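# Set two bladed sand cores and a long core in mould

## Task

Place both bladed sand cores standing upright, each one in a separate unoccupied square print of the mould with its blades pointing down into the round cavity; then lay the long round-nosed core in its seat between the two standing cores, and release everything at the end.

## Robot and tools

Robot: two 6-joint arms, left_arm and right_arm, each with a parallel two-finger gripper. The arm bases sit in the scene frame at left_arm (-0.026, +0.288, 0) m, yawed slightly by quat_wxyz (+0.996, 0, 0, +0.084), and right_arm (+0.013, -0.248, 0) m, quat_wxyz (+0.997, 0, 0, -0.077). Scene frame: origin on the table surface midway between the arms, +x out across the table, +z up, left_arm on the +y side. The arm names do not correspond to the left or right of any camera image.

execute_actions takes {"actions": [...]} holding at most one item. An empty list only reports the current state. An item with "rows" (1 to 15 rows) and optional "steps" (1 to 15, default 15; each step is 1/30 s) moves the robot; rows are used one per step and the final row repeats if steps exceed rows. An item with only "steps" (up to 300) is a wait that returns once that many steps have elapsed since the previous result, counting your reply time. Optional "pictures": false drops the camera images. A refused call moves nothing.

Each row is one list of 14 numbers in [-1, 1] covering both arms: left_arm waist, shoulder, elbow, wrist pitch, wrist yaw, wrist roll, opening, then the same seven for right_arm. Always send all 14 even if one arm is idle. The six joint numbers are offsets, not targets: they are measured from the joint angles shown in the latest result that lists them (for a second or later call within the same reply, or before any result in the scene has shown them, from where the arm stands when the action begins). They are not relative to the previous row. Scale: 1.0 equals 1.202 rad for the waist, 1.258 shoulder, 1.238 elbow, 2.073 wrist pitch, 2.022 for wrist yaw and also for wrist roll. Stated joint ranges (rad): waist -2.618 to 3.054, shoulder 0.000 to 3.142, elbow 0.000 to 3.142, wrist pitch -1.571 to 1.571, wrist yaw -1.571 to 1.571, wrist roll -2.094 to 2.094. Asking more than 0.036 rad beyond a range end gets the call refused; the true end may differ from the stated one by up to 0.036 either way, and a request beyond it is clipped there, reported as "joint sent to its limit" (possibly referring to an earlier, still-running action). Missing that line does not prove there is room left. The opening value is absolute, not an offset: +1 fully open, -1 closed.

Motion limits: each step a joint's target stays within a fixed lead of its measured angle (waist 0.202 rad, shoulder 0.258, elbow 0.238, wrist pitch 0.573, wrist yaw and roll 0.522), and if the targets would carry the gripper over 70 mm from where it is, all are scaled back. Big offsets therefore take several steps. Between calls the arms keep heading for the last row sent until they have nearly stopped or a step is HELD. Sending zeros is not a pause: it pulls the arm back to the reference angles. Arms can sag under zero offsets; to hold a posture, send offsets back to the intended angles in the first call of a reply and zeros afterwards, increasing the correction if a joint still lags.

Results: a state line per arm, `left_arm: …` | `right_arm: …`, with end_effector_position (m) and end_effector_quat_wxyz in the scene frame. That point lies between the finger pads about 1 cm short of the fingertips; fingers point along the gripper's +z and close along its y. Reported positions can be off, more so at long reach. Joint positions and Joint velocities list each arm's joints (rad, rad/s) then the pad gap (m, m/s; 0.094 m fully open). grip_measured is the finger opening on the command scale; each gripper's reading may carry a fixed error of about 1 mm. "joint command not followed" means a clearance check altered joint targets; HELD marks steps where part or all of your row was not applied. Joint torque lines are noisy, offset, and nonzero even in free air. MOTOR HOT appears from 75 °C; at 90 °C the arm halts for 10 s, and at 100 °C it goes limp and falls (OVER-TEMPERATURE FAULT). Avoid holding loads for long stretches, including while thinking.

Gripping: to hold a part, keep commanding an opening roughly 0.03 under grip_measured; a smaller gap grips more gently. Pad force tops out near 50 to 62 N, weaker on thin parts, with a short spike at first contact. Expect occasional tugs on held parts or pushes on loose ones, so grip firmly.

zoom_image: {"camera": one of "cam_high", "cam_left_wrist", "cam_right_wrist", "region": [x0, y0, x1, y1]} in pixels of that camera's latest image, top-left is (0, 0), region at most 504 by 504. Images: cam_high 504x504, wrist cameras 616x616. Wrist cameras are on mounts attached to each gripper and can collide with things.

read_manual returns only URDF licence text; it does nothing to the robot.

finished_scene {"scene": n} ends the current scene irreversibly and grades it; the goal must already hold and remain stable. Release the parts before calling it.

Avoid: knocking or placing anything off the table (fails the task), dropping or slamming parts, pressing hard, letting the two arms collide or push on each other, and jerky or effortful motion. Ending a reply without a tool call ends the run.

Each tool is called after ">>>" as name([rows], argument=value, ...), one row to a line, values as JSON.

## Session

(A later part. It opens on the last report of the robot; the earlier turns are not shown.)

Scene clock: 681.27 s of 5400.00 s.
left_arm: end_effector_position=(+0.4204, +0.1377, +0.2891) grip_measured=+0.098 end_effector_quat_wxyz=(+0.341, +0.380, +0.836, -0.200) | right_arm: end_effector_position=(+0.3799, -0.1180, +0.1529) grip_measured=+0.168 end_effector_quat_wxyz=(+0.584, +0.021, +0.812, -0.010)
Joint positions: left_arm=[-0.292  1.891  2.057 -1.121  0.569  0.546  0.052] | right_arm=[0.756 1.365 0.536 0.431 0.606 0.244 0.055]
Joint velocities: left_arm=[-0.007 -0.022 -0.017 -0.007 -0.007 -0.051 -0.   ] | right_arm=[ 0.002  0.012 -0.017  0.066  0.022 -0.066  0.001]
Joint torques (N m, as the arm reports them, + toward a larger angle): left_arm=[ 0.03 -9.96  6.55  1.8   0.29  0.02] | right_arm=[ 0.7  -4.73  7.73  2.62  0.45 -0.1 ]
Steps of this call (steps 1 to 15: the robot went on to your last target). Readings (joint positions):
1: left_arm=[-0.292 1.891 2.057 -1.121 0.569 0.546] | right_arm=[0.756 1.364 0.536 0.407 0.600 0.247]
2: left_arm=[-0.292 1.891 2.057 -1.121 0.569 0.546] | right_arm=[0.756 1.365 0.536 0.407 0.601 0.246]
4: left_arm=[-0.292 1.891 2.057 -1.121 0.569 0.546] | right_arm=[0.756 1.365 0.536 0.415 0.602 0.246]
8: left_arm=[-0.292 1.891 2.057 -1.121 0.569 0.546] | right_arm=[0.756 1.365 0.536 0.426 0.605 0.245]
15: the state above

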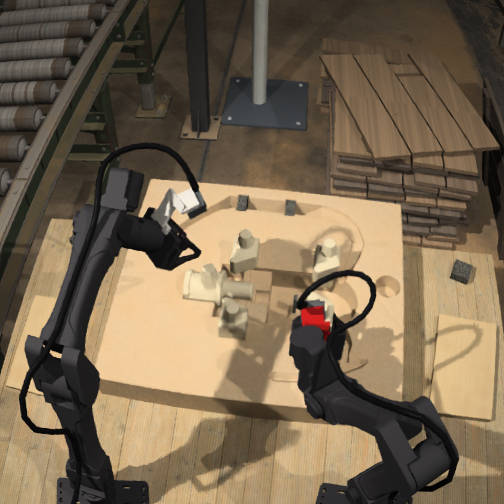

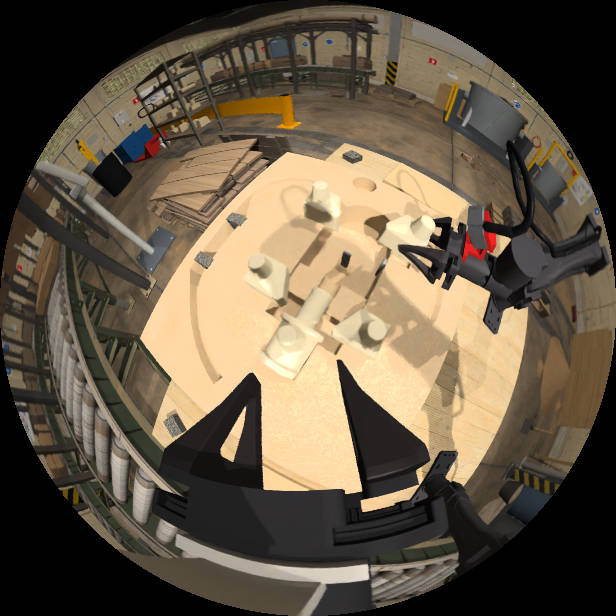

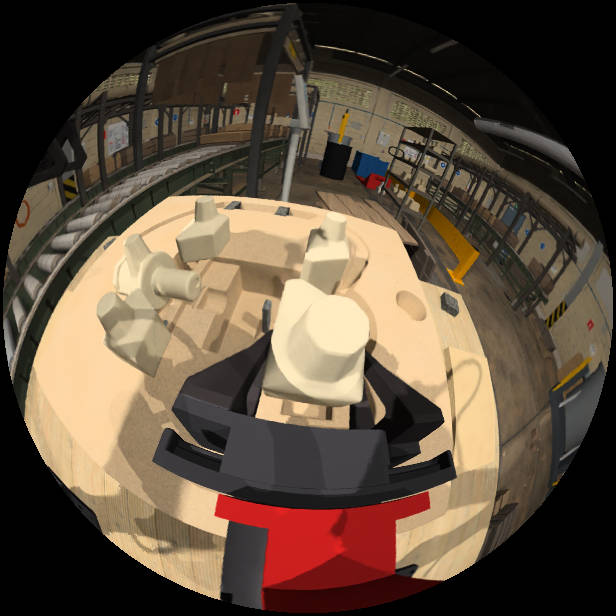

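>>> execute_actions([
  {"rows":[[0,-0.01,0,0,0,0,0.1,0.01,-0.005,0.0,0.05,0.01,0,0.1],[0,-0.01,0,0,0,0,0.1,0.016,-0.005,-0.01,0.06,0.012,0,0.1],[0,-0.01,0,0,0,0,0.1,0.016,0,-0.02,0.07,0.012,0,0.1],[0,-0.01,0,0,0,0,0.1,0.016,0,-0.028,0.07,0.012,0,0.1]],"steps":15},
], pictures=false)

>>> execute_actions([
  {"steps":12},
])

>>> zoom_image(camera="cam_left_wrist", region=[350,180,470,300])

>>> zoom_image(camera="cam_right_wrist", region=[230,340,390,450])

Scene clock: 690.93 s of 5400.00 s.
left_arm: end_effector_position=(+0.4206, +0.1380, +0.2889) grip_measured=+0.098 end_effector_quat_wxyz=(+0.341, +0.380, +0.837, -0.199) | right_arm: end_effector_position=(+0.3736, -0.1182, +0.1450) grip_measured=+0.168 end_effector_quat_wxyz=(+0.587, +0.019, +0.810, -0.006)
Joint positions: left_arm=[-0.292  1.891  2.057 -1.121  0.566  0.546  0.052] | right_arm=[0.766 1.365 0.489 0.487 0.608 0.244 0.055]
Joint velocities: left_arm=[ 0.017 -0.002 -0.007 -0.051  0.037 -0.022  0.001] | right_arm=[-0.007  0.012  0.002 -0.007 -0.007  0.007  0.   ]
Joint torques (N m, as the arm reports them, + toward a larger angle): left_arm=[ 0.09 -9.98  6.64  1.79  0.31  0.  ] | right_arm=[ 0.86 -3.85  7.17  2.61  0.42  0.01]
Steps of this call (steps 1 to 15: the robot went on to your last target; steps 16 to 90: nothing new was sent; then 6.17 s passed at rest; steps 91 to 105: all 15 steps of this action). Readings (joint positions):
91: left_arm=[-0.292 1.891 2.057 -1.121 0.568 0.546] | right_arm=[0.756 1.365 0.535 0.433 0.606 0.244]
92: left_arm=[-0.292 1.891 2.057 -1.121 0.568 0.546] | right_arm=[0.758 1.365 0.531 0.441 0.607 0.244]
94: left_arm=[-0.292 1.891 2.057 -1.121 0.567 0.546] | right_arm=[0.763 1.365 0.516 0.466 0.608 0.244]
98: left_arm=[-0.292 1.891 2.057 -1.121 0.567 0.546] | right_arm=[0.766 1.365 0.492 0.478 0.608 0.244]
105: the state above

Scene clock: 691.33 s of 5400.00 s.
left_arm: end_effector_position=(+0.4206, +0.1380, +0.2889) grip_measured=+0.098 end_effector_quat_wxyz=(+0.341, +0.380, +0.837, -0.199) | right_arm: end_effector_position=(+0.3739, -0.1180, +0.1458) grip_measured=+0.168 end_effector_quat_wxyz=(+0.588, +0.020, +0.809, -0.005)
Joint positions: left_arm=[-0.292  1.891  2.057 -1.121  0.566  0.546  0.052] | right_arm=[0.766 1.365 0.489 0.491 0.608 0.244 0.055]
Joint velocities: left_arm=[ 0.002  0.002  0.002 -0.051 -0.037  0.051 -0.001] | right_arm=[ 0.002 -0.022  0.002  0.051 -0.007 -0.007  0.   ]
Joint torques (N m, as the arm reports them, + toward a larger angle): left_arm=[  0.02 -10.05   6.59   1.8    0.31   0.  ] | right_arm=[ 0.87 -3.78  7.21  2.64  0.42  0.  ]
Steps of this call (steps 1 to 12: the robot went on to your last target). Readings (joint positions):
1: left_arm=[-0.292 1.891 2.057 -1.121 0.566 0.546] | right_arm=[0.766 1.365 0.489 0.488 0.608 0.244]
2: left_arm=[-0.292 1.891 2.057 -1.121 0.566 0.546] | right_arm=[0.766 1.365 0.489 0.489 0.608 0.244]
4: left_arm=[-0.292 1.891 2.057 -1.121 0.566 0.546] | right_arm=[0.766 1.365 0.489 0.489 0.608 0.244]
8: left_arm=[-0.292 1.891 2.057 -1.121 0.566 0.546] | right_arm=[0.766 1.365 0.489 0.490 0.608 0.244]
12: the state above

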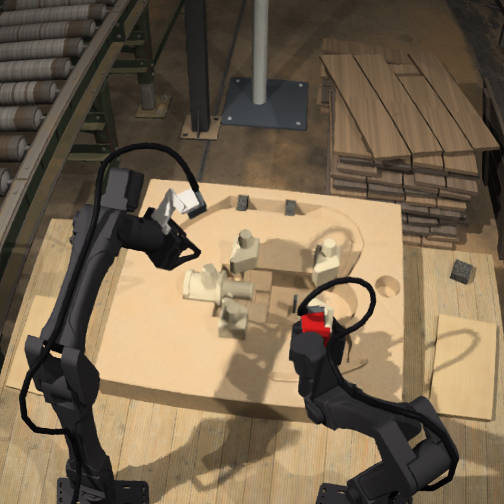

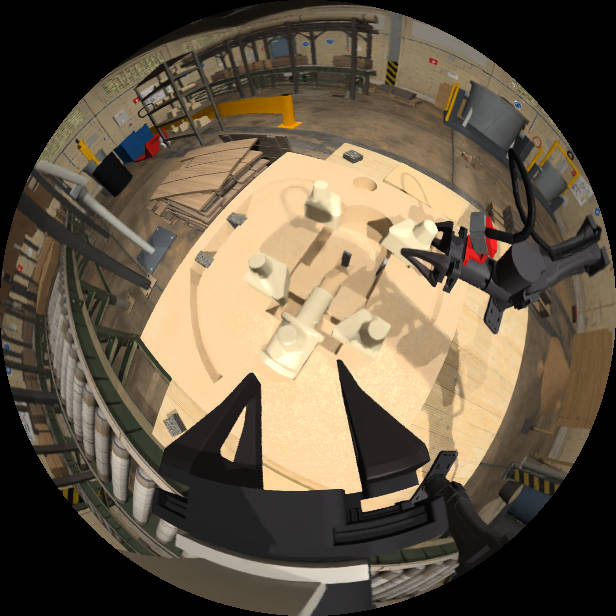

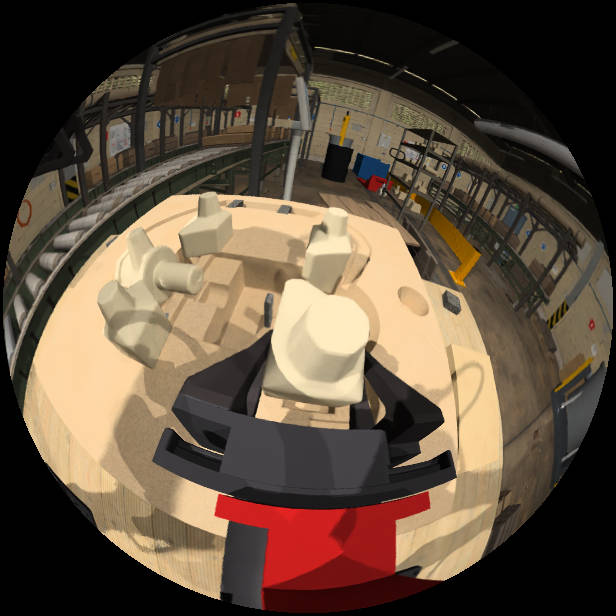

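Region (350, 180, 470, 300) of cam_left_wrist's 616x616 image, scaled by 4.200, with more detail than that image has.

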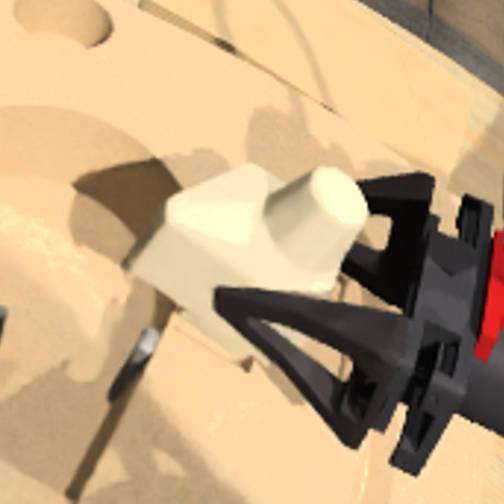

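Region (230, 340, 390, 450) of cam_right_wrist's 616x616 image, scaled by 3.150, with more detail than that image has; it fills the top 346 rows of this view, and the rest is white.

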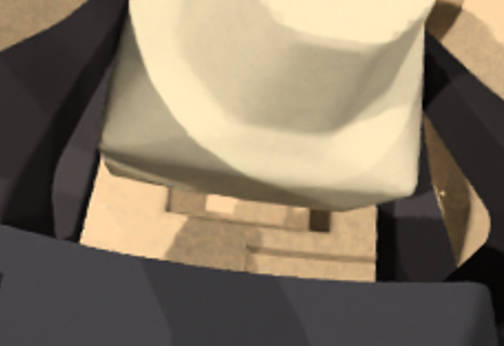

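>>> execute_actions([
  {"rows":[[0,-0.01,0,0,0,0,0.1,0.01,-0.01,0.0,0.05,0.01,0,0.1],[0,-0.01,0,0,0,0,0.1,0.016,-0.01,-0.01,0.06,0.012,0,0.1],[0,-0.01,0,0,0,0,0.1,0.016,-0.01,-0.02,0.06,0.012,0,0.1]],"steps":15},
], pictures=false)

>>> execute_actions([
  {"steps":12},
])

>>> zoom_image(camera="cam_left_wrist", region=[350,180,470,300])

>>> zoom_image(camera="cam_right_wrist", region=[230,340,390,450])

Scene clock: 697.80 s of 5400.00 s.
left_arm: end_effector_position=(+0.4207, +0.1383, +0.2887) grip_measured=+0.098 end_effector_quat_wxyz=(+0.340, +0.380, +0.837, -0.198) | right_arm: end_effector_position=(+0.3683, -0.1179, +0.1391) grip_measured=+0.168 end_effector_quat_wxyz=(+0.589, +0.017, +0.808, -0.002)
Joint positions: left_arm=[-0.292  1.891  2.057 -1.121  0.564  0.546  0.052] | right_arm=[0.776 1.365 0.453 0.528 0.61  0.244 0.055]
Joint velocities: left_arm=[ 0.027  0.002 -0.002 -0.037  0.037 -0.022  0.001] | right_arm=[ 0.002 -0.002 -0.022  0.051  0.022 -0.007 -0.   ]
Joint torques (N m, as the arm reports them, + toward a larger angle): left_arm=[ 0.03 -9.96  6.56  1.8   0.31  0.  ] | right_arm=[ 0.82 -4.57  7.04  2.64  0.42 -0.01]
Steps of this call (steps 1 to 15: the robot went on to your last target; steps 16 to 90: nothing new was sent; then 2.97 s passed at rest; steps 91 to 105: all 15 steps of this action). Readings (joint positions):
91: left_arm=[-0.292 1.891 2.057 -1.121 0.566 0.546] | right_arm=[0.766 1.365 0.488 0.493 0.608 0.244]
92: left_arm=[-0.292 1.891 2.057 -1.121 0.566 0.546] | right_arm=[0.767 1.365 0.485 0.501 0.609 0.244]
94: left_arm=[-0.292 1.891 2.057 -1.121 0.565 0.546] | right_arm=[0.772 1.365 0.472 0.519 0.610 0.244]
98: left_arm=[-0.292 1.891 2.057 -1.121 0.564 0.546] | right_arm=[0.776 1.365 0.455 0.523 0.610 0.244]
105: the state above

Scene clock: 698.20 s of 5400.00 s.
left_arm: end_effector_position=(+0.4207, +0.1383, +0.2887) grip_measured=+0.098 end_effector_quat_wxyz=(+0.340, +0.380, +0.837, -0.198) | right_arm: end_effector_position=(+0.3684, -0.1179, +0.1395) grip_measured=+0.168 end_effector_quat_wxyz=(+0.589, +0.017, +0.808, -0.002)
Joint positions: left_arm=[-0.292  1.891  2.057 -1.121  0.564  0.546  0.052] | right_arm=[0.776 1.365 0.453 0.53  0.61  0.244 0.055]
Joint velocities: left_arm=[ 0.002 -0.002 -0.007 -0.066  0.007 -0.007 -0.   ] | right_arm=[-0.017 -0.002 -0.002  0.022  0.037 -0.037 -0.   ]
Joint torques (N m, as the arm reports them, + toward a larger angle): left_arm=[ 0.04 -9.96  6.49  1.8   0.31  0.  ] | right_arm=[ 0.86 -4.52  7.03  2.66  0.42  0.  ]
Steps of this call (steps 1 to 12: the robot went on to your last target). Readings (joint positions):
1: left_arm=[-0.292 1.891 2.057 -1.121 0.564 0.546] | right_arm=[0.776 1.365 0.453 0.529 0.610 0.244]
2: left_arm=[-0.292 1.891 2.057 -1.121 0.564 0.546] | right_arm=[0.776 1.365 0.453 0.529 0.610 0.244]
4: left_arm=[-0.292 1.891 2.057 -1.121 0.564 0.546] | right_arm=[0.776 1.365 0.453 0.529 0.610 0.244]
8: left_arm=[-0.292 1.891 2.057 -1.121 0.564 0.546] | right_arm=[0.776 1.365 0.453 0.530 0.610 0.244]
12: the state above

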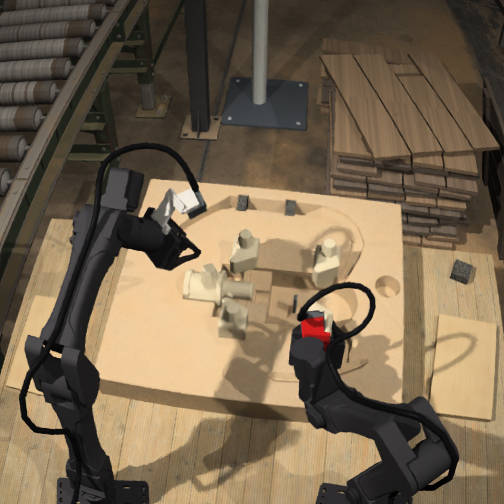

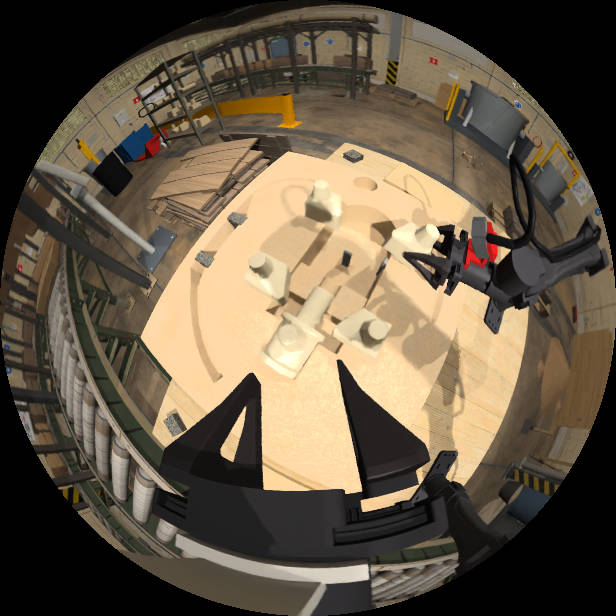

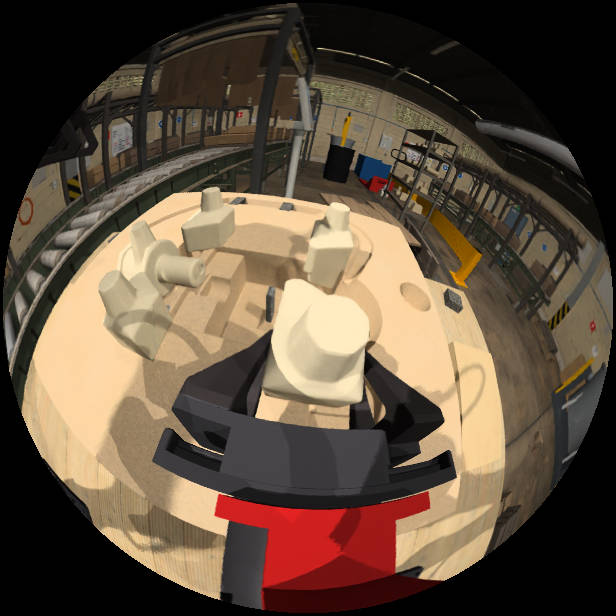

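Region (350, 180, 470, 300) of cam_left_wrist's 616x616 image, scaled by 4.200, with more detail than that image has.

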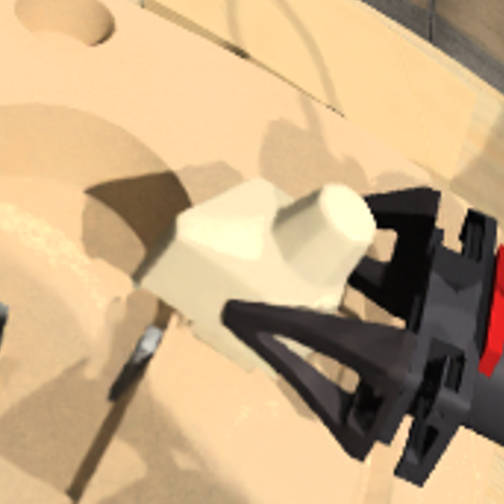

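Region (230, 340, 390, 450) of cam_right_wrist's 616x616 image, scaled by 3.150, with more detail than that image has; it fills the top 346 rows of this view, and the rest is white.

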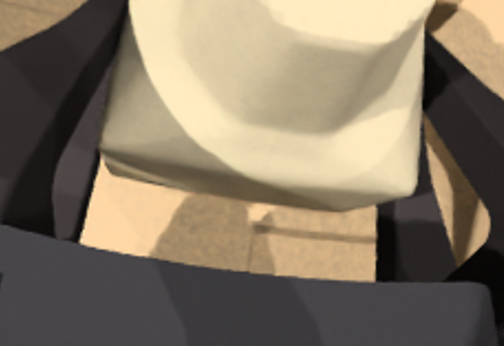

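>>> execute_actions([
  {"rows":[[0,-0.01,0,0,0,0,0.1,0,0.005,0.005,0.05,0.01,0,0.1],[0,-0.01,0,0,0,0,0.1,0,0.012,0,0.055,0.01,0,0.1],[0,-0.01,0,0,0,0,0.1,0,0.018,-0.005,0.062,0.01,0,0.1],[0,-0.01,0,0,0,0,0.1,0,0.025,-0.01,0.069,0.01,0,0.1],[0,-0.01,0,0,0,0,0.1,0,0.032,-0.014,0.076,0.01,0,0.1]],"steps":15},
], pictures=false)

>>> execute_actions([
  {"steps":10},
])

>>> zoom_image(camera="cam_left_wrist", region=[350,180,470,300])

Scene clock: 707.03 s of 5400.00 s.
left_arm: end_effector_position=(+0.4209, +0.1387, +0.2886) grip_measured=+0.098 end_effector_quat_wxyz=(+0.340, +0.380, +0.837, -0.197) | right_arm: end_effector_position=(+0.3697, -0.1174, +0.1327) grip_measured=+0.168 end_effector_quat_wxyz=(+0.595, +0.021, +0.804, +0.001)
Joint positions: left_arm=[-0.292  1.891  2.057 -1.121  0.562  0.546  0.052] | right_arm=[0.776 1.405 0.431 0.607 0.613 0.245 0.055]
Joint velocities: left_arm=[ 0.012 -0.007  0.002 -0.007 -0.037 -0.037 -0.001] | right_arm=[-0.017 -0.012 -0.017 -0.022  0.022 -0.081 -0.   ]
Joint torques (N m, as the arm reports them, + toward a larger angle): left_arm=[ -0.02 -10.     6.53   1.8    0.29   0.  ] | right_arm=[ 0.   -3.88  6.37  2.6   0.36 -0.02]
Steps of this call (steps 1 to 15: the robot went on to your last target; steps 16 to 90: nothing new was sent; then 5.33 s passed at rest; steps 91 to 105: all 15 steps of this action). Readings (joint positions):
91: left_arm=[-0.292 1.891 2.057 -1.121 0.564 0.546] | right_arm=[0.776 1.365 0.453 0.532 0.610 0.244]
92: left_arm=[-0.292 1.891 2.057 -1.121 0.563 0.546] | right_arm=[0.776 1.369 0.453 0.537 0.610 0.244]
94: left_arm=[-0.292 1.891 2.057 -1.121 0.563 0.546] | right_arm=[0.776 1.381 0.450 0.559 0.610 0.244]
98: left_arm=[-0.292 1.891 2.057 -1.121 0.562 0.546] | right_arm=[0.776 1.404 0.435 0.597 0.613 0.245]
105: the state above

Scene clock: 707.37 s of 5400.00 s.
left_arm: end_effector_position=(+0.4209, +0.1387, +0.2886) grip_measured=+0.098 end_effector_quat_wxyz=(+0.340, +0.380, +0.837, -0.197) | right_arm: end_effector_position=(+0.3697, -0.1174, +0.1328) grip_measured=+0.168 end_effector_quat_wxyz=(+0.595, +0.021, +0.804, +0.001)
Joint positions: left_arm=[-0.292  1.891  2.057 -1.121  0.562  0.546  0.052] | right_arm=[0.776 1.405 0.431 0.608 0.613 0.245 0.055]
Joint velocities: left_arm=[-0.002 -0.002 -0.012 -0.037 -0.007 -0.007  0.   ] | right_arm=[-0.007 -0.007 -0.007  0.007 -0.022 -0.022  0.   ]
Joint torques (N m, as the arm reports them, + toward a larger angle): left_arm=[  0.   -10.03   6.59   1.81   0.31  -0.01] | right_arm=[-0.03 -3.85  6.33  2.6   0.35 -0.02]
Steps of this call (steps 1 to 10: the robot went on to your last target). Readings (joint positions):
1: left_arm=[-0.292 1.891 2.057 -1.121 0.562 0.546] | right_arm=[0.776 1.405 0.431 0.607 0.613 0.245]
2: left_arm=[-0.292 1.891 2.057 -1.121 0.562 0.546] | right_arm=[0.776 1.405 0.431 0.607 0.613 0.245]
4: left_arm=[-0.292 1.891 2.057 -1.121 0.562 0.546] | right_arm=[0.776 1.405 0.431 0.608 0.613 0.245]
8: left_arm=[-0.292 1.891 2.057 -1.121 0.562 0.546] | right_arm=[0.776 1.405 0.431 0.608 0.613 0.245]
10: the state above

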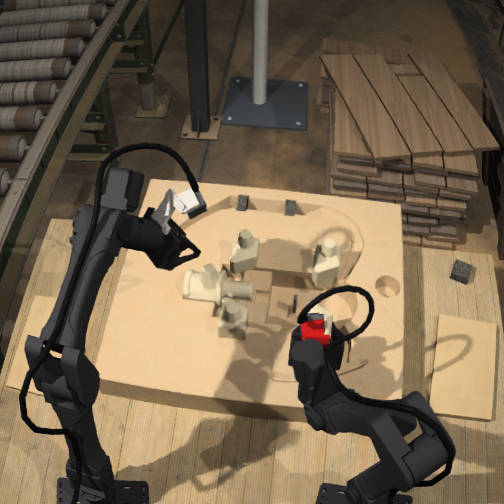

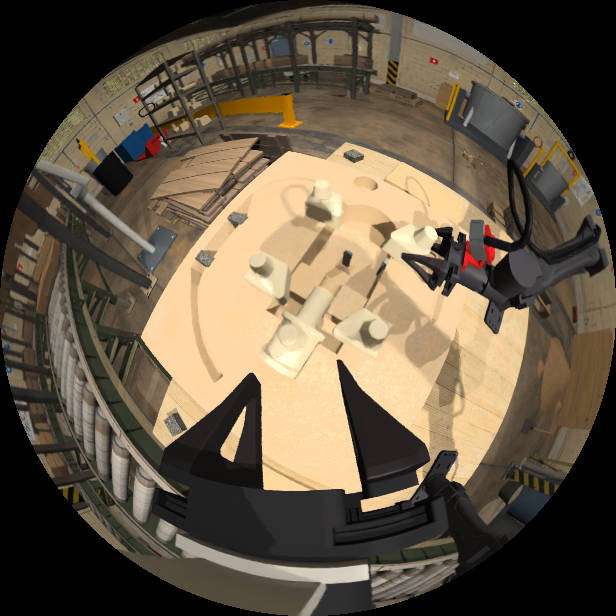

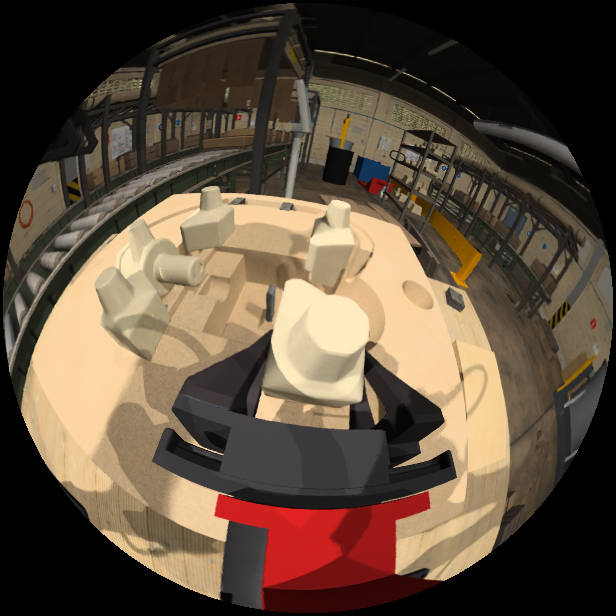

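Region (350, 180, 470, 300) of cam_left_wrist's 616x616 image, scaled by 4.200, with more detail than that image has.

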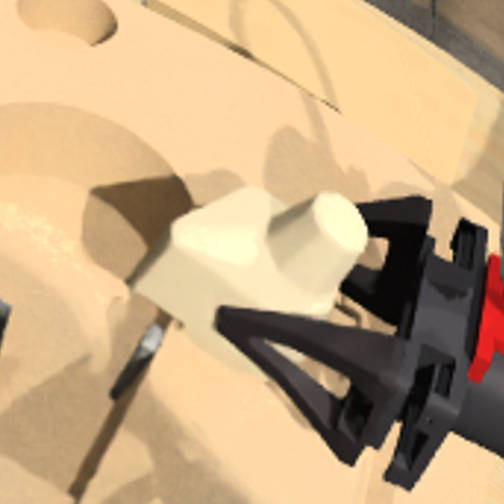

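>>> execute_actions([
  {"rows":[[0,-0.01,0,0,0,0,0.1,0,-0.01,-0.005,0.03,0.01,0,0.1],[0,-0.01,0,0,0,0,0.1,0,-0.01,-0.01,0.025,0.01,0,0.1],[0,-0.01,0,0,0,0,0.1,0,-0.01,-0.015,0.02,0.01,0,0.1]],"steps":15},
])

>>> zoom_image(camera="cam_left_wrist", region=[350,180,470,300])

>>> zoom_image(camera="cam_high", region=[270,280,370,380])

Scene clock: 713.37 s of 5400.00 s.
left_arm: end_effector_position=(+0.4211, +0.1390, +0.2884) grip_measured=+0.098 end_effector_quat_wxyz=(+0.340, +0.380, +0.838, -0.196) | right_arm: end_effector_position=(+0.3688, -0.1180, +0.1321) grip_measured=+0.168 end_effector_quat_wxyz=(+0.596, +0.022, +0.803, +0.002)
Joint positions: left_arm=[-0.292  1.891  2.057 -1.121  0.559  0.546  0.052] | right_arm=[0.776 1.405 0.423 0.621 0.613 0.245 0.055]
Joint velocities: left_arm=[-0.012 -0.017 -0.017  0.007 -0.022  0.022  0.   ] | right_arm=[-0.007 -0.017 -0.002 -0.037  0.022 -0.066 -0.001]
Joint torques (N m, as the arm reports them, + toward a larger angle): left_arm=[ 0.05 -9.96  6.54  1.81  0.31 -0.01] | right_arm=[ 0.04 -4.67  5.42  2.08  0.38 -0.01]
Steps of this call (steps 1 to 15: the robot went on to your last target; steps 16 to 90: nothing new was sent; then 2.50 s passed at rest; steps 91 to 105: all 15 steps of this action). Readings (joint positions):
91: left_arm=[-0.292 1.891 2.057 -1.121 0.561 0.546] | right_arm=[0.776 1.405 0.430 0.608 0.613 0.245]
92: left_arm=[-0.292 1.891 2.057 -1.121 0.561 0.546] | right_arm=[0.776 1.405 0.428 0.610 0.613 0.245]
94: left_arm=[-0.292 1.891 2.057 -1.121 0.561 0.546] | right_arm=[0.776 1.405 0.425 0.616 0.613 0.245]
98: left_arm=[-0.292 1.891 2.057 -1.121 0.560 0.546] | right_arm=[0.776 1.405 0.423 0.620 0.613 0.245]
105: the state above

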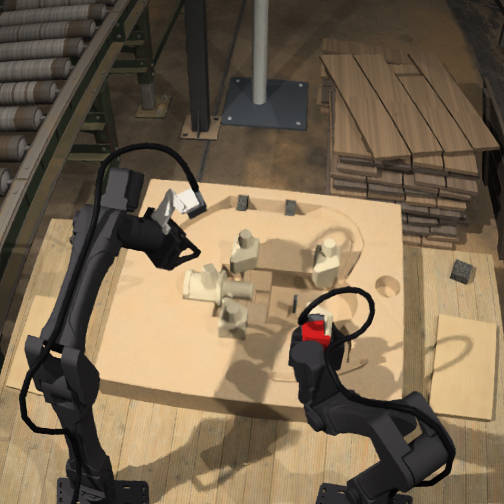

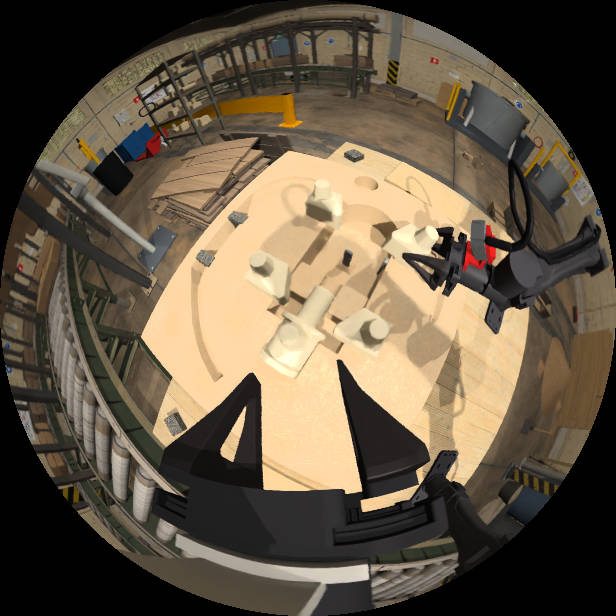

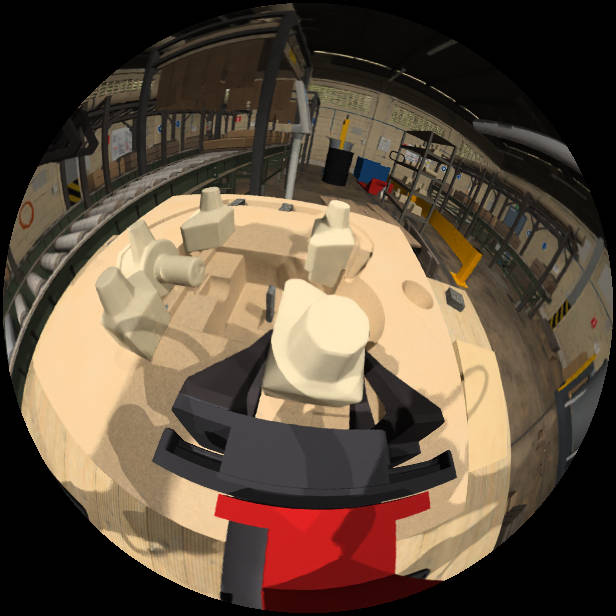

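Region (350, 180, 470, 300) of cam_left_wrist's 616x616 image, scaled by 4.200, with more detail than that image has.

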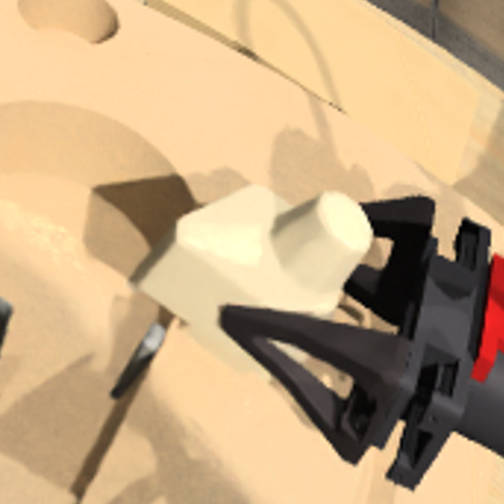

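Region (270, 280, 370, 380) of cam_high's 504x504 image, scaled by 5.040, with more detail than that image has.

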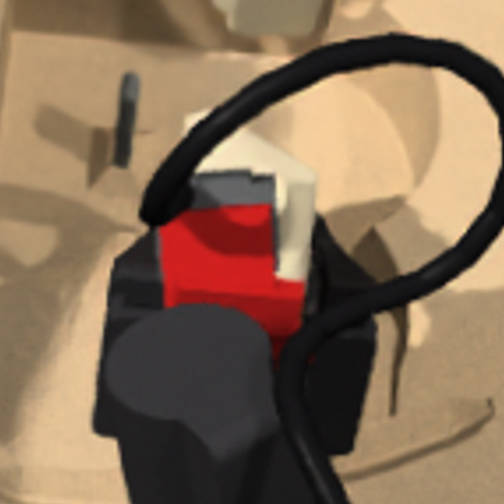

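>>> execute_actions([
  {"rows":[[0,-0.01,0,0,0,0,0.1,0.005,-0.02,0.01,0.03,0.01,0,0.1],[0,-0.01,0,0,0,0,0.1,0.01,-0.03,0.01,0.03,0.01,0,0.1],[0,-0.01,0,0,0,0,0.1,0.014,-0.04,0.005,0.03,0.01,0,0.1],[0,-0.01,0,0,0,0,0.1,0.014,-0.04,0,0.03,0.01,0,0.1],[0,-0.01,0,0,0,0,0.1,0.014,-0.04,-0.005,0.025,0.01,0,0.1],[0,-0.01,0,0,0,0,0.1,0.014,-0.04,-0.01,0.02,0.01,0,0.1]],"steps":15},
])

>>> zoom_image(camera="cam_left_wrist", region=[350,180,470,300])

Scene clock: 723.13 s of 5400.00 s.
left_arm: end_effector_position=(+0.4212, +0.1393, +0.2882) grip_measured=+0.098 end_effector_quat_wxyz=(+0.340, +0.379, +0.838, -0.195) | right_arm: end_effector_position=(+0.3658, -0.1173, +0.1325) grip_measured=+0.168 end_effector_quat_wxyz=(+0.597, +0.019, +0.802, +0.005)
Joint positions: left_arm=[-0.292  1.891  2.057 -1.121  0.558  0.546  0.052] | right_arm=[0.783 1.393 0.413 0.621 0.613 0.245 0.055]
Joint velocities: left_arm=[ 0.002 -0.002 -0.002 -0.022 -0.066 -0.037 -0.   ] | right_arm=[-0.012 -0.032  0.032 -0.095 -0.037  0.007 -0.001]
Joint torques (N m, as the arm reports them, + toward a larger angle): left_arm=[  0.02 -10.     6.59   1.81   0.3    0.  ] | right_arm=[ 0.96 -6.27  5.84  2.23  0.38 -0.01]
Steps of this call (steps 1 to 15: the robot went on to your last target; steps 16 to 90: nothing new was sent; then 6.27 s passed at rest; steps 91 to 105: all 15 steps of this action). Readings (joint positions):
91: left_arm=[-0.292 1.891 2.057 -1.121 0.559 0.546] | right_arm=[0.776 1.405 0.423 0.623 0.613 0.245]
92: left_arm=[-0.292 1.891 2.057 -1.121 0.559 0.546] | right_arm=[0.776 1.405 0.423 0.624 0.613 0.245]
94: left_arm=[-0.292 1.891 2.057 -1.121 0.558 0.546] | right_arm=[0.779 1.402 0.423 0.621 0.613 0.245]
98: left_arm=[-0.292 1.891 2.057 -1.121 0.558 0.546] | right_arm=[0.783 1.394 0.414 0.621 0.613 0.245]
105: the state above

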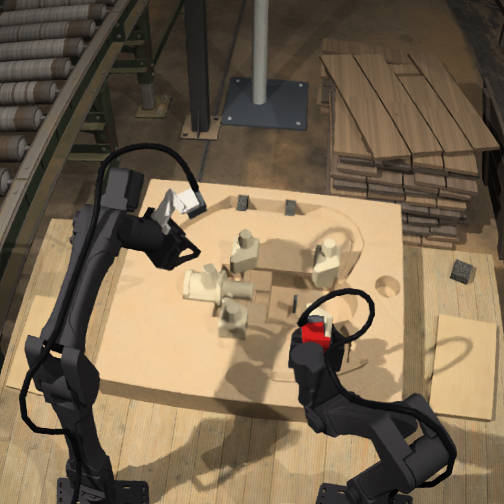

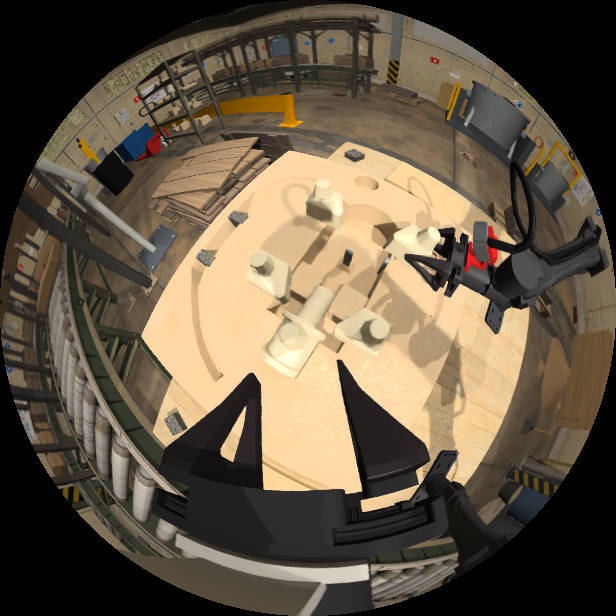

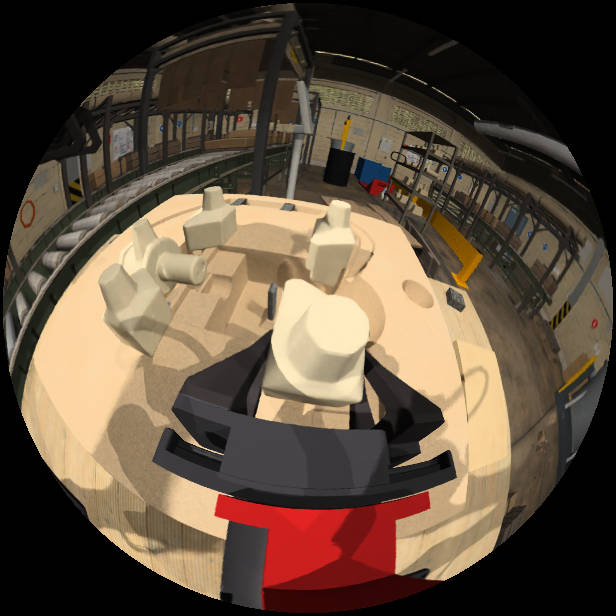

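Region (350, 180, 470, 300) of cam_left_wrist's 616x616 image, scaled by 4.200, with more detail than that image has.

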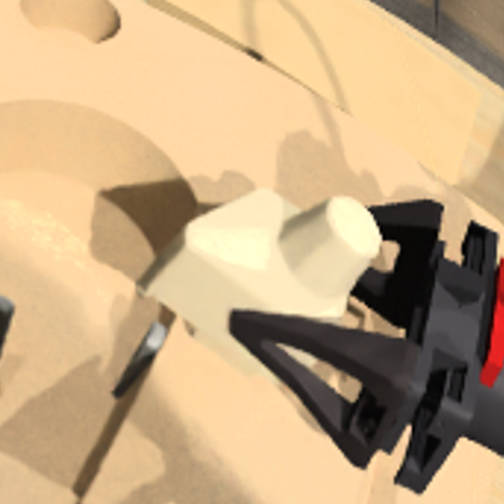

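>>> execute_actions([
  {"rows":[[0,-0.05,-0.04,0.03,0,0.03,-1,0,-0.03,0.03,0.04,0.01,0,0.1],[0,-0.1,-0.08,0.06,0,0.06,-1,0,-0.04,0.04,0.04,0.01,0,0.1],[0,-0.15,-0.13,0.09,0,0.09,-1,0,-0.05,0.045,0.03,0.01,0,0.1],[0,-0.2,-0.18,0.12,0,0.12,-1,0,-0.06,0.05,0.02,0.01,0,0.1],[0,-0.25,-0.23,0.15,0,0.15,-1,0,-0.07,0.055,0.01,0.01,0,0.1],[0,-0.3,-0.28,0.18,0,0.18,-1,0,-0.07,0.06,0,0.01,0,0.1],[0,-0.35,-0.33,0.21,0,0.21,-1,0,-0.07,0.06,-0.01,0.01,0,0.1],[0,-0.4,-0.38,0.24,0,0.24,-1,0,-0.07,0.06,-0.02,0.01,0,0.1],[0,-0.45,-0.43,0.27,0,0.27,-1,0,-0.07,0.06,-0.02,0.01,0,0.1],[0,-0.5,-0.48,0.3,0,0.3,-1,0,-0.07,0.06,-0.02,0.01,0,0.1],[0,-0.55,-0.53,0.33,0,0.33,-1,0,-0.07,0.06,-0.02,0.01,0,0.1],[0,-0.6,-0.58,0.36,0,0.36,-1,0,-0.07,0.06,-0.02,0.01,0,0.1],[0,-0.65,-0.62,0.39,0,0.39,-1,0,-0.07,0.06,-0.02,0.01,0,0.1],[0,-0.69,-0.66,0.42,0,0.41,-1,0,-0.07,0.06,-0.02,0.01,0,0.1],[0,-0.72,-0.68,0.44,0,0.42,-1,0,-0.07,0.06,-0.02,0.01,0,0.1]],"steps":15},
], pictures=false)

>>> execute_actions([
  {"steps":20},
], pictures=false)

>>> execute_actions([
  {"rows":[[-0.02,0,-0.04,0.03,0,0,-1,0,-0.02,0.025,0.035,0.01,0,0.1],[-0.04,0,-0.08,0.06,0,0,-1,0,-0.02,0.025,0.035,0.01,0,0.1],[-0.06,0.02,-0.13,0.09,0,0,-1,0,-0.02,0.025,0.035,0.01,0,0.1],[-0.08,0.04,-0.18,0.12,0,0,-1,0,-0.02,0.025,0.035,0.01,0,0.1],[-0.1,0.06,-0.23,0.15,0,0,-1,0,-0.02,0.025,0.035,0.01,0,0.1],[-0.12,0.08,-0.28,0.18,0,0,-1,0,-0.02,0.025,0.035,0.01,0,0.1],[-0.14,0.1,-0.33,0.21,0,0,-1,0,-0.02,0.025,0.035,0.01,0,0.1],[-0.16,0.12,-0.38,0.24,0,0,-1,0,-0.02,0.025,0.035,0.01,0,0.1],[-0.18,0.14,-0.43,0.27,0,0,-1,0,-0.02,0.025,0.035,0.01,0,0.1],[-0.2,0.16,-0.48,0.3,0,0,-1,0,-0.02,0.025,0.035,0.01,0,0.1],[-0.22,0.18,-0.53,0.33,0,0,-1,0,-0.02,0.025,0.035,0.01,0,0.1],[-0.24,0.2,-0.58,0.36,0,0,-1,0,-0.02,0.025,0.035,0.01,0,0.1],[-0.26,0.22,-0.62,0.39,0,0,-1,0,-0.02,0.025,0.035,0.01,0,0.1],[-0.27,0.23,-0.65,0.42,0,0,-1,0,-0.02,0.025,0.035,0.01,0,0.1],[-0.27,0.24,-0.66,0.44,0,0,-1,0,-0.02,0.025,0.035,0.01,0,0.1]],"steps":15},
], pictures=false)

>>> execute_actions([
  {"steps":20},
])

Scene clock: 748.57 s of 5400.00 s.
left_arm: end_effector_position=(+0.2902, +0.1566, +0.4308) grip_measured=-0.993 end_effector_quat_wxyz=(+0.639, +0.590, +0.474, +0.139) | right_arm: end_effector_position=(+0.3659, -0.1172, +0.1447) grip_measured=+0.168 end_effector_quat_wxyz=(+0.595, +0.018, +0.804, +0.003)
Joint positions: left_arm=[-0.292  1.055  1.314 -0.43   0.55   1.198  0.   ] | right_arm=[0.783 1.343 0.447 0.529 0.614 0.245 0.055]
Joint velocities: left_arm=[ 0.007 -1.482 -1.243  1.502 -0.051  1.385  0.   ] | right_arm=[-0.002 -0.007  0.007 -0.198  0.037 -0.066  0.001]
Joint torques (N m, as the arm reports them, + toward a larger angle): left_arm=[ 0.05 -0.26  5.24  2.33  0.12 -0.09] | right_arm=[-0.03 -6.14  8.98  2.54  0.39 -0.01]
Steps of this call (steps 1 to 15: the robot went on to your last target; steps 16 to 90: nothing new was sent; then 21.93 s passed at rest; steps 91 to 105: all 15 steps of this action). Readings (joint positions):
91: left_arm=[-0.292 1.885 2.049 -1.111 0.557 0.554] | right_arm=[0.783 1.393 0.413 0.622 0.613 0.245]
92: left_arm=[-0.292 1.867 2.023 -1.087 0.555 0.573] | right_arm=[0.783 1.393 0.413 0.623 0.613 0.245]
94: left_arm=[-0.292 1.790 1.925 -1.021 0.550 0.634] | right_arm=[0.783 1.385 0.415 0.611 0.613 0.245]
98: left_arm=[-0.292 1.534 1.691 -0.845 0.547 0.816] | right_arm=[0.783 1.350 0.436 0.568 0.614 0.245]
105: the state above

Scene clock: 749.23 s of 5400.00 s.
left_arm: end_effector_position=(+0.2737, +0.1575, +0.4690) grip_measured=-0.993 end_effector_quat_wxyz=(+0.673, +0.601, +0.344, +0.261) | right_arm: end_effector_position=(+0.3649, -0.1180, +0.1414) grip_measured=+0.168 end_effector_quat_wxyz=(+0.589, +0.015, +0.808, -0.001)
Joint positions: left_arm=[-0.292  0.973  1.235 -0.213  0.557  1.396  0.   ] | right_arm=[0.783 1.343 0.447 0.513 0.614 0.245 0.055]
Joint velocities: left_arm=[-0.002  0.007  0.007  0.007  0.022 -0.007 -0.001] | right_arm=[-0.027 -0.002 -0.002  0.081 -0.022  0.037 -0.   ]
Joint torques (N m, as the arm reports them, + toward a larger angle): left_arm=[-0.01 -0.23  5.17  2.41 -0.01 -0.04] | right_arm=[ 0.01 -6.12  8.97  2.46  0.4  -0.01]
Steps of this call (steps 1 to 20: the robot went on to your last target). Readings (joint positions):
1: left_arm=[-0.292 1.013 1.281 -0.388 0.552 1.239] | right_arm=[0.783 1.343 0.447 0.525 0.614 0.245]
2: left_arm=[-0.292 0.987 1.264 -0.353 0.555 1.271] | right_arm=[0.783 1.343 0.447 0.522 0.614 0.245]
4: left_arm=[-0.292 0.973 1.255 -0.295 0.557 1.317] | right_arm=[0.783 1.343 0.447 0.518 0.614 0.245]
8: left_arm=[-0.292 0.973 1.240 -0.240 0.557 1.365] | right_arm=[0.783 1.343 0.447 0.514 0.614 0.245]
20: the state above

Scene clock: 749.73 s of 5400.00 s.
left_arm: end_effector_position=(+0.2735, +0.0550, +0.1782) grip_measured=-0.993 end_effector_quat_wxyz=(+0.604, +0.711, +0.352, +0.074) | right_arm: end_effector_position=(+0.3649, -0.1180, +0.1414) grip_measured=+0.168 end_effector_quat_wxyz=(+0.589, +0.015, +0.808, -0.001)
Joint positions: left_arm=[-0.586  1.251  0.501  0.44   0.55   1.399  0.   ] | right_arm=[0.783 1.343 0.447 0.513 0.614 0.245 0.055]
Joint velocities: left_arm=[-0.598  0.799 -1.77   1.165  0.051  0.022 -0.001] | right_arm=[ 0.022  0.002  0.007 -0.037 -0.007 -0.022 -0.001]
Joint torques (N m, as the arm reports them, + toward a larger angle): left_arm=[ 0.63 -5.65  9.38  3.37  0.17 -0.06] | right_arm=[ 0.   -5.25  8.41  2.52  0.4  -0.01]
Steps of this call (steps 1 to 15: all 15 steps of this action). Readings (joint positions):
1: left_arm=[-0.293 0.973 1.230 -0.202 0.557 1.397] | right_arm=[0.783 1.343 0.447 0.513 0.614 0.245]
2: left_arm=[-0.301 0.973 1.215 -0.175 0.556 1.397] | right_arm=[0.783 1.343 0.447 0.513 0.614 0.245]
4: left_arm=[-0.338 0.974 1.147 -0.087 0.556 1.397] | right_arm=[0.783 1.343 0.447 0.513 0.614 0.245]
8: left_arm=[-0.417 1.036 0.949 0.076 0.557 1.397] | right_arm=[0.783 1.343 0.447 0.513 0.614 0.245]
15: the state above

Scene clock: 750.40 s of 5400.00 s.
left_arm: end_effector_position=(+0.2638, +0.0493, +0.1738) grip_measured=-0.993 end_effector_quat_wxyz=(+0.637, +0.698, +0.314, +0.094) | right_arm: end_effector_position=(+0.3649, -0.1180, +0.1414) grip_measured=+0.168 end_effector_quat_wxyz=(+0.589, +0.015, +0.808, -0.001)
Joint positions: left_arm=[-0.61   1.291  0.394  0.696  0.551  1.402  0.   ] | right_arm=[0.783 1.343 0.447 0.513 0.614 0.245 0.055]
Joint velocities: left_arm=[-0.007 -0.002  0.007  0.051 -0.007 -0.125  0.   ] | right_arm=[-0.002  0.012  0.017 -0.051 -0.022 -0.037  0.   ]
Joint torques (N m, as the arm reports them, + toward a larger angle): left_arm=[-0.44 -4.95  8.5   2.49  0.14 -0.07] | right_arm=[-0.03 -5.24  8.35  2.51  0.4  -0.01]
Steps of this call (steps 1 to 20: the robot went on to your last target). Readings (joint positions):
1: left_arm=[-0.601 1.274 0.450 0.471 0.551 1.400] | right_arm=[0.783 1.343 0.447 0.513 0.614 0.245]
2: left_arm=[-0.609 1.289 0.416 0.490 0.551 1.401] | right_arm=[0.783 1.343 0.447 0.513 0.614 0.245]
4: left_arm=[-0.610 1.294 0.394 0.526 0.551 1.402] | right_arm=[0.783 1.343 0.447 0.513 0.614 0.245]
8: left_arm=[-0.610 1.291 0.394 0.635 0.551 1.402] | right_arm=[0.783 1.343 0.447 0.513 0.614 0.245]
20: the state above

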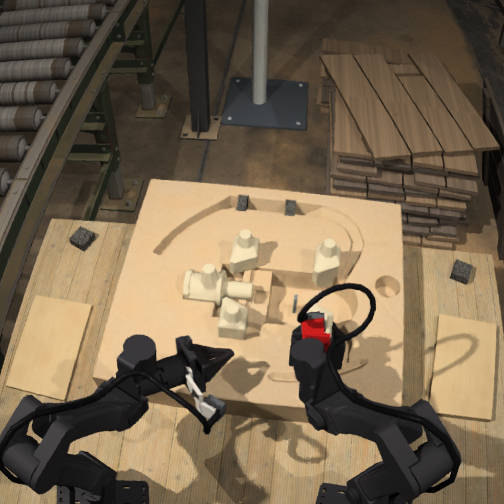

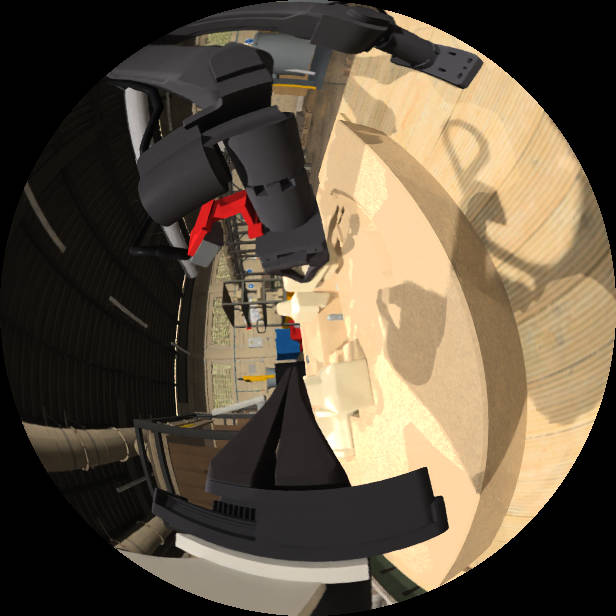

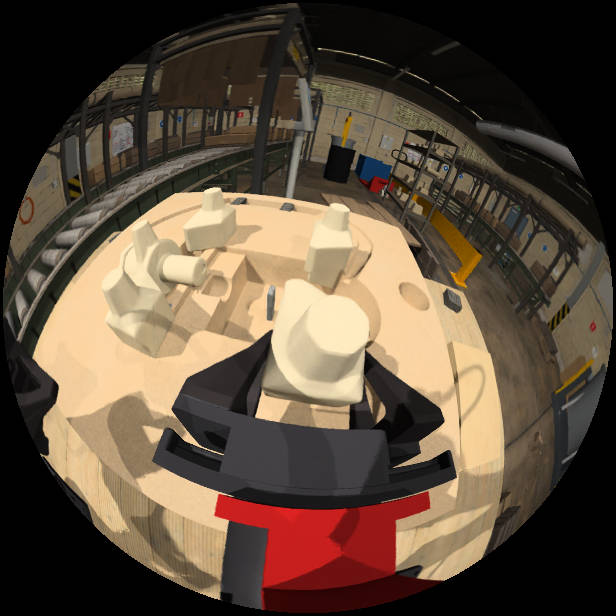

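>>> zoom_image(camera="cam_left_wrist", region=[270,220,370,320])

>>> zoom_image(camera="cam_right_wrist", region=[100,190,280,370])

Region (270, 220, 370, 320) of cam_left_wrist's 616x616 image, scaled by 5.040, with more detail than that image has.

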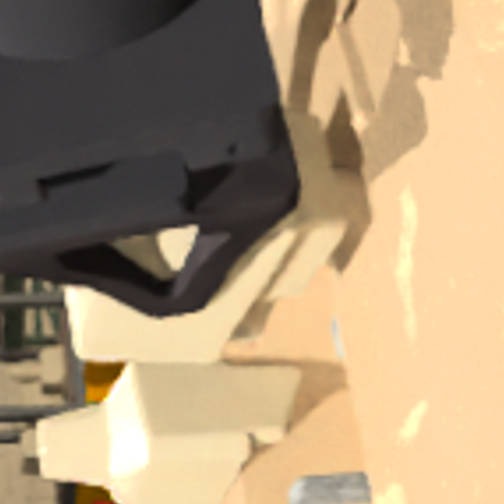

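Region (100, 190, 280, 370) of cam_right_wrist's 616x616 image, scaled by 2.800, with more detail than that image has.

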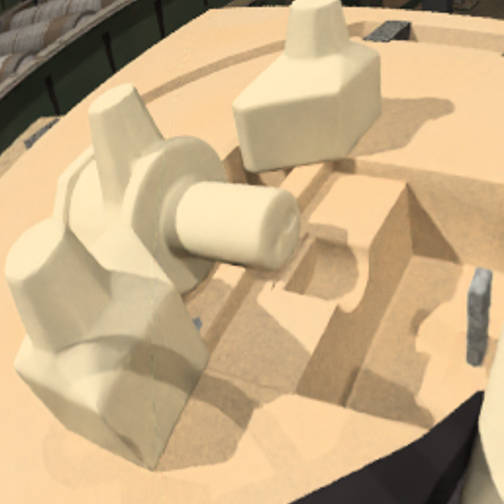

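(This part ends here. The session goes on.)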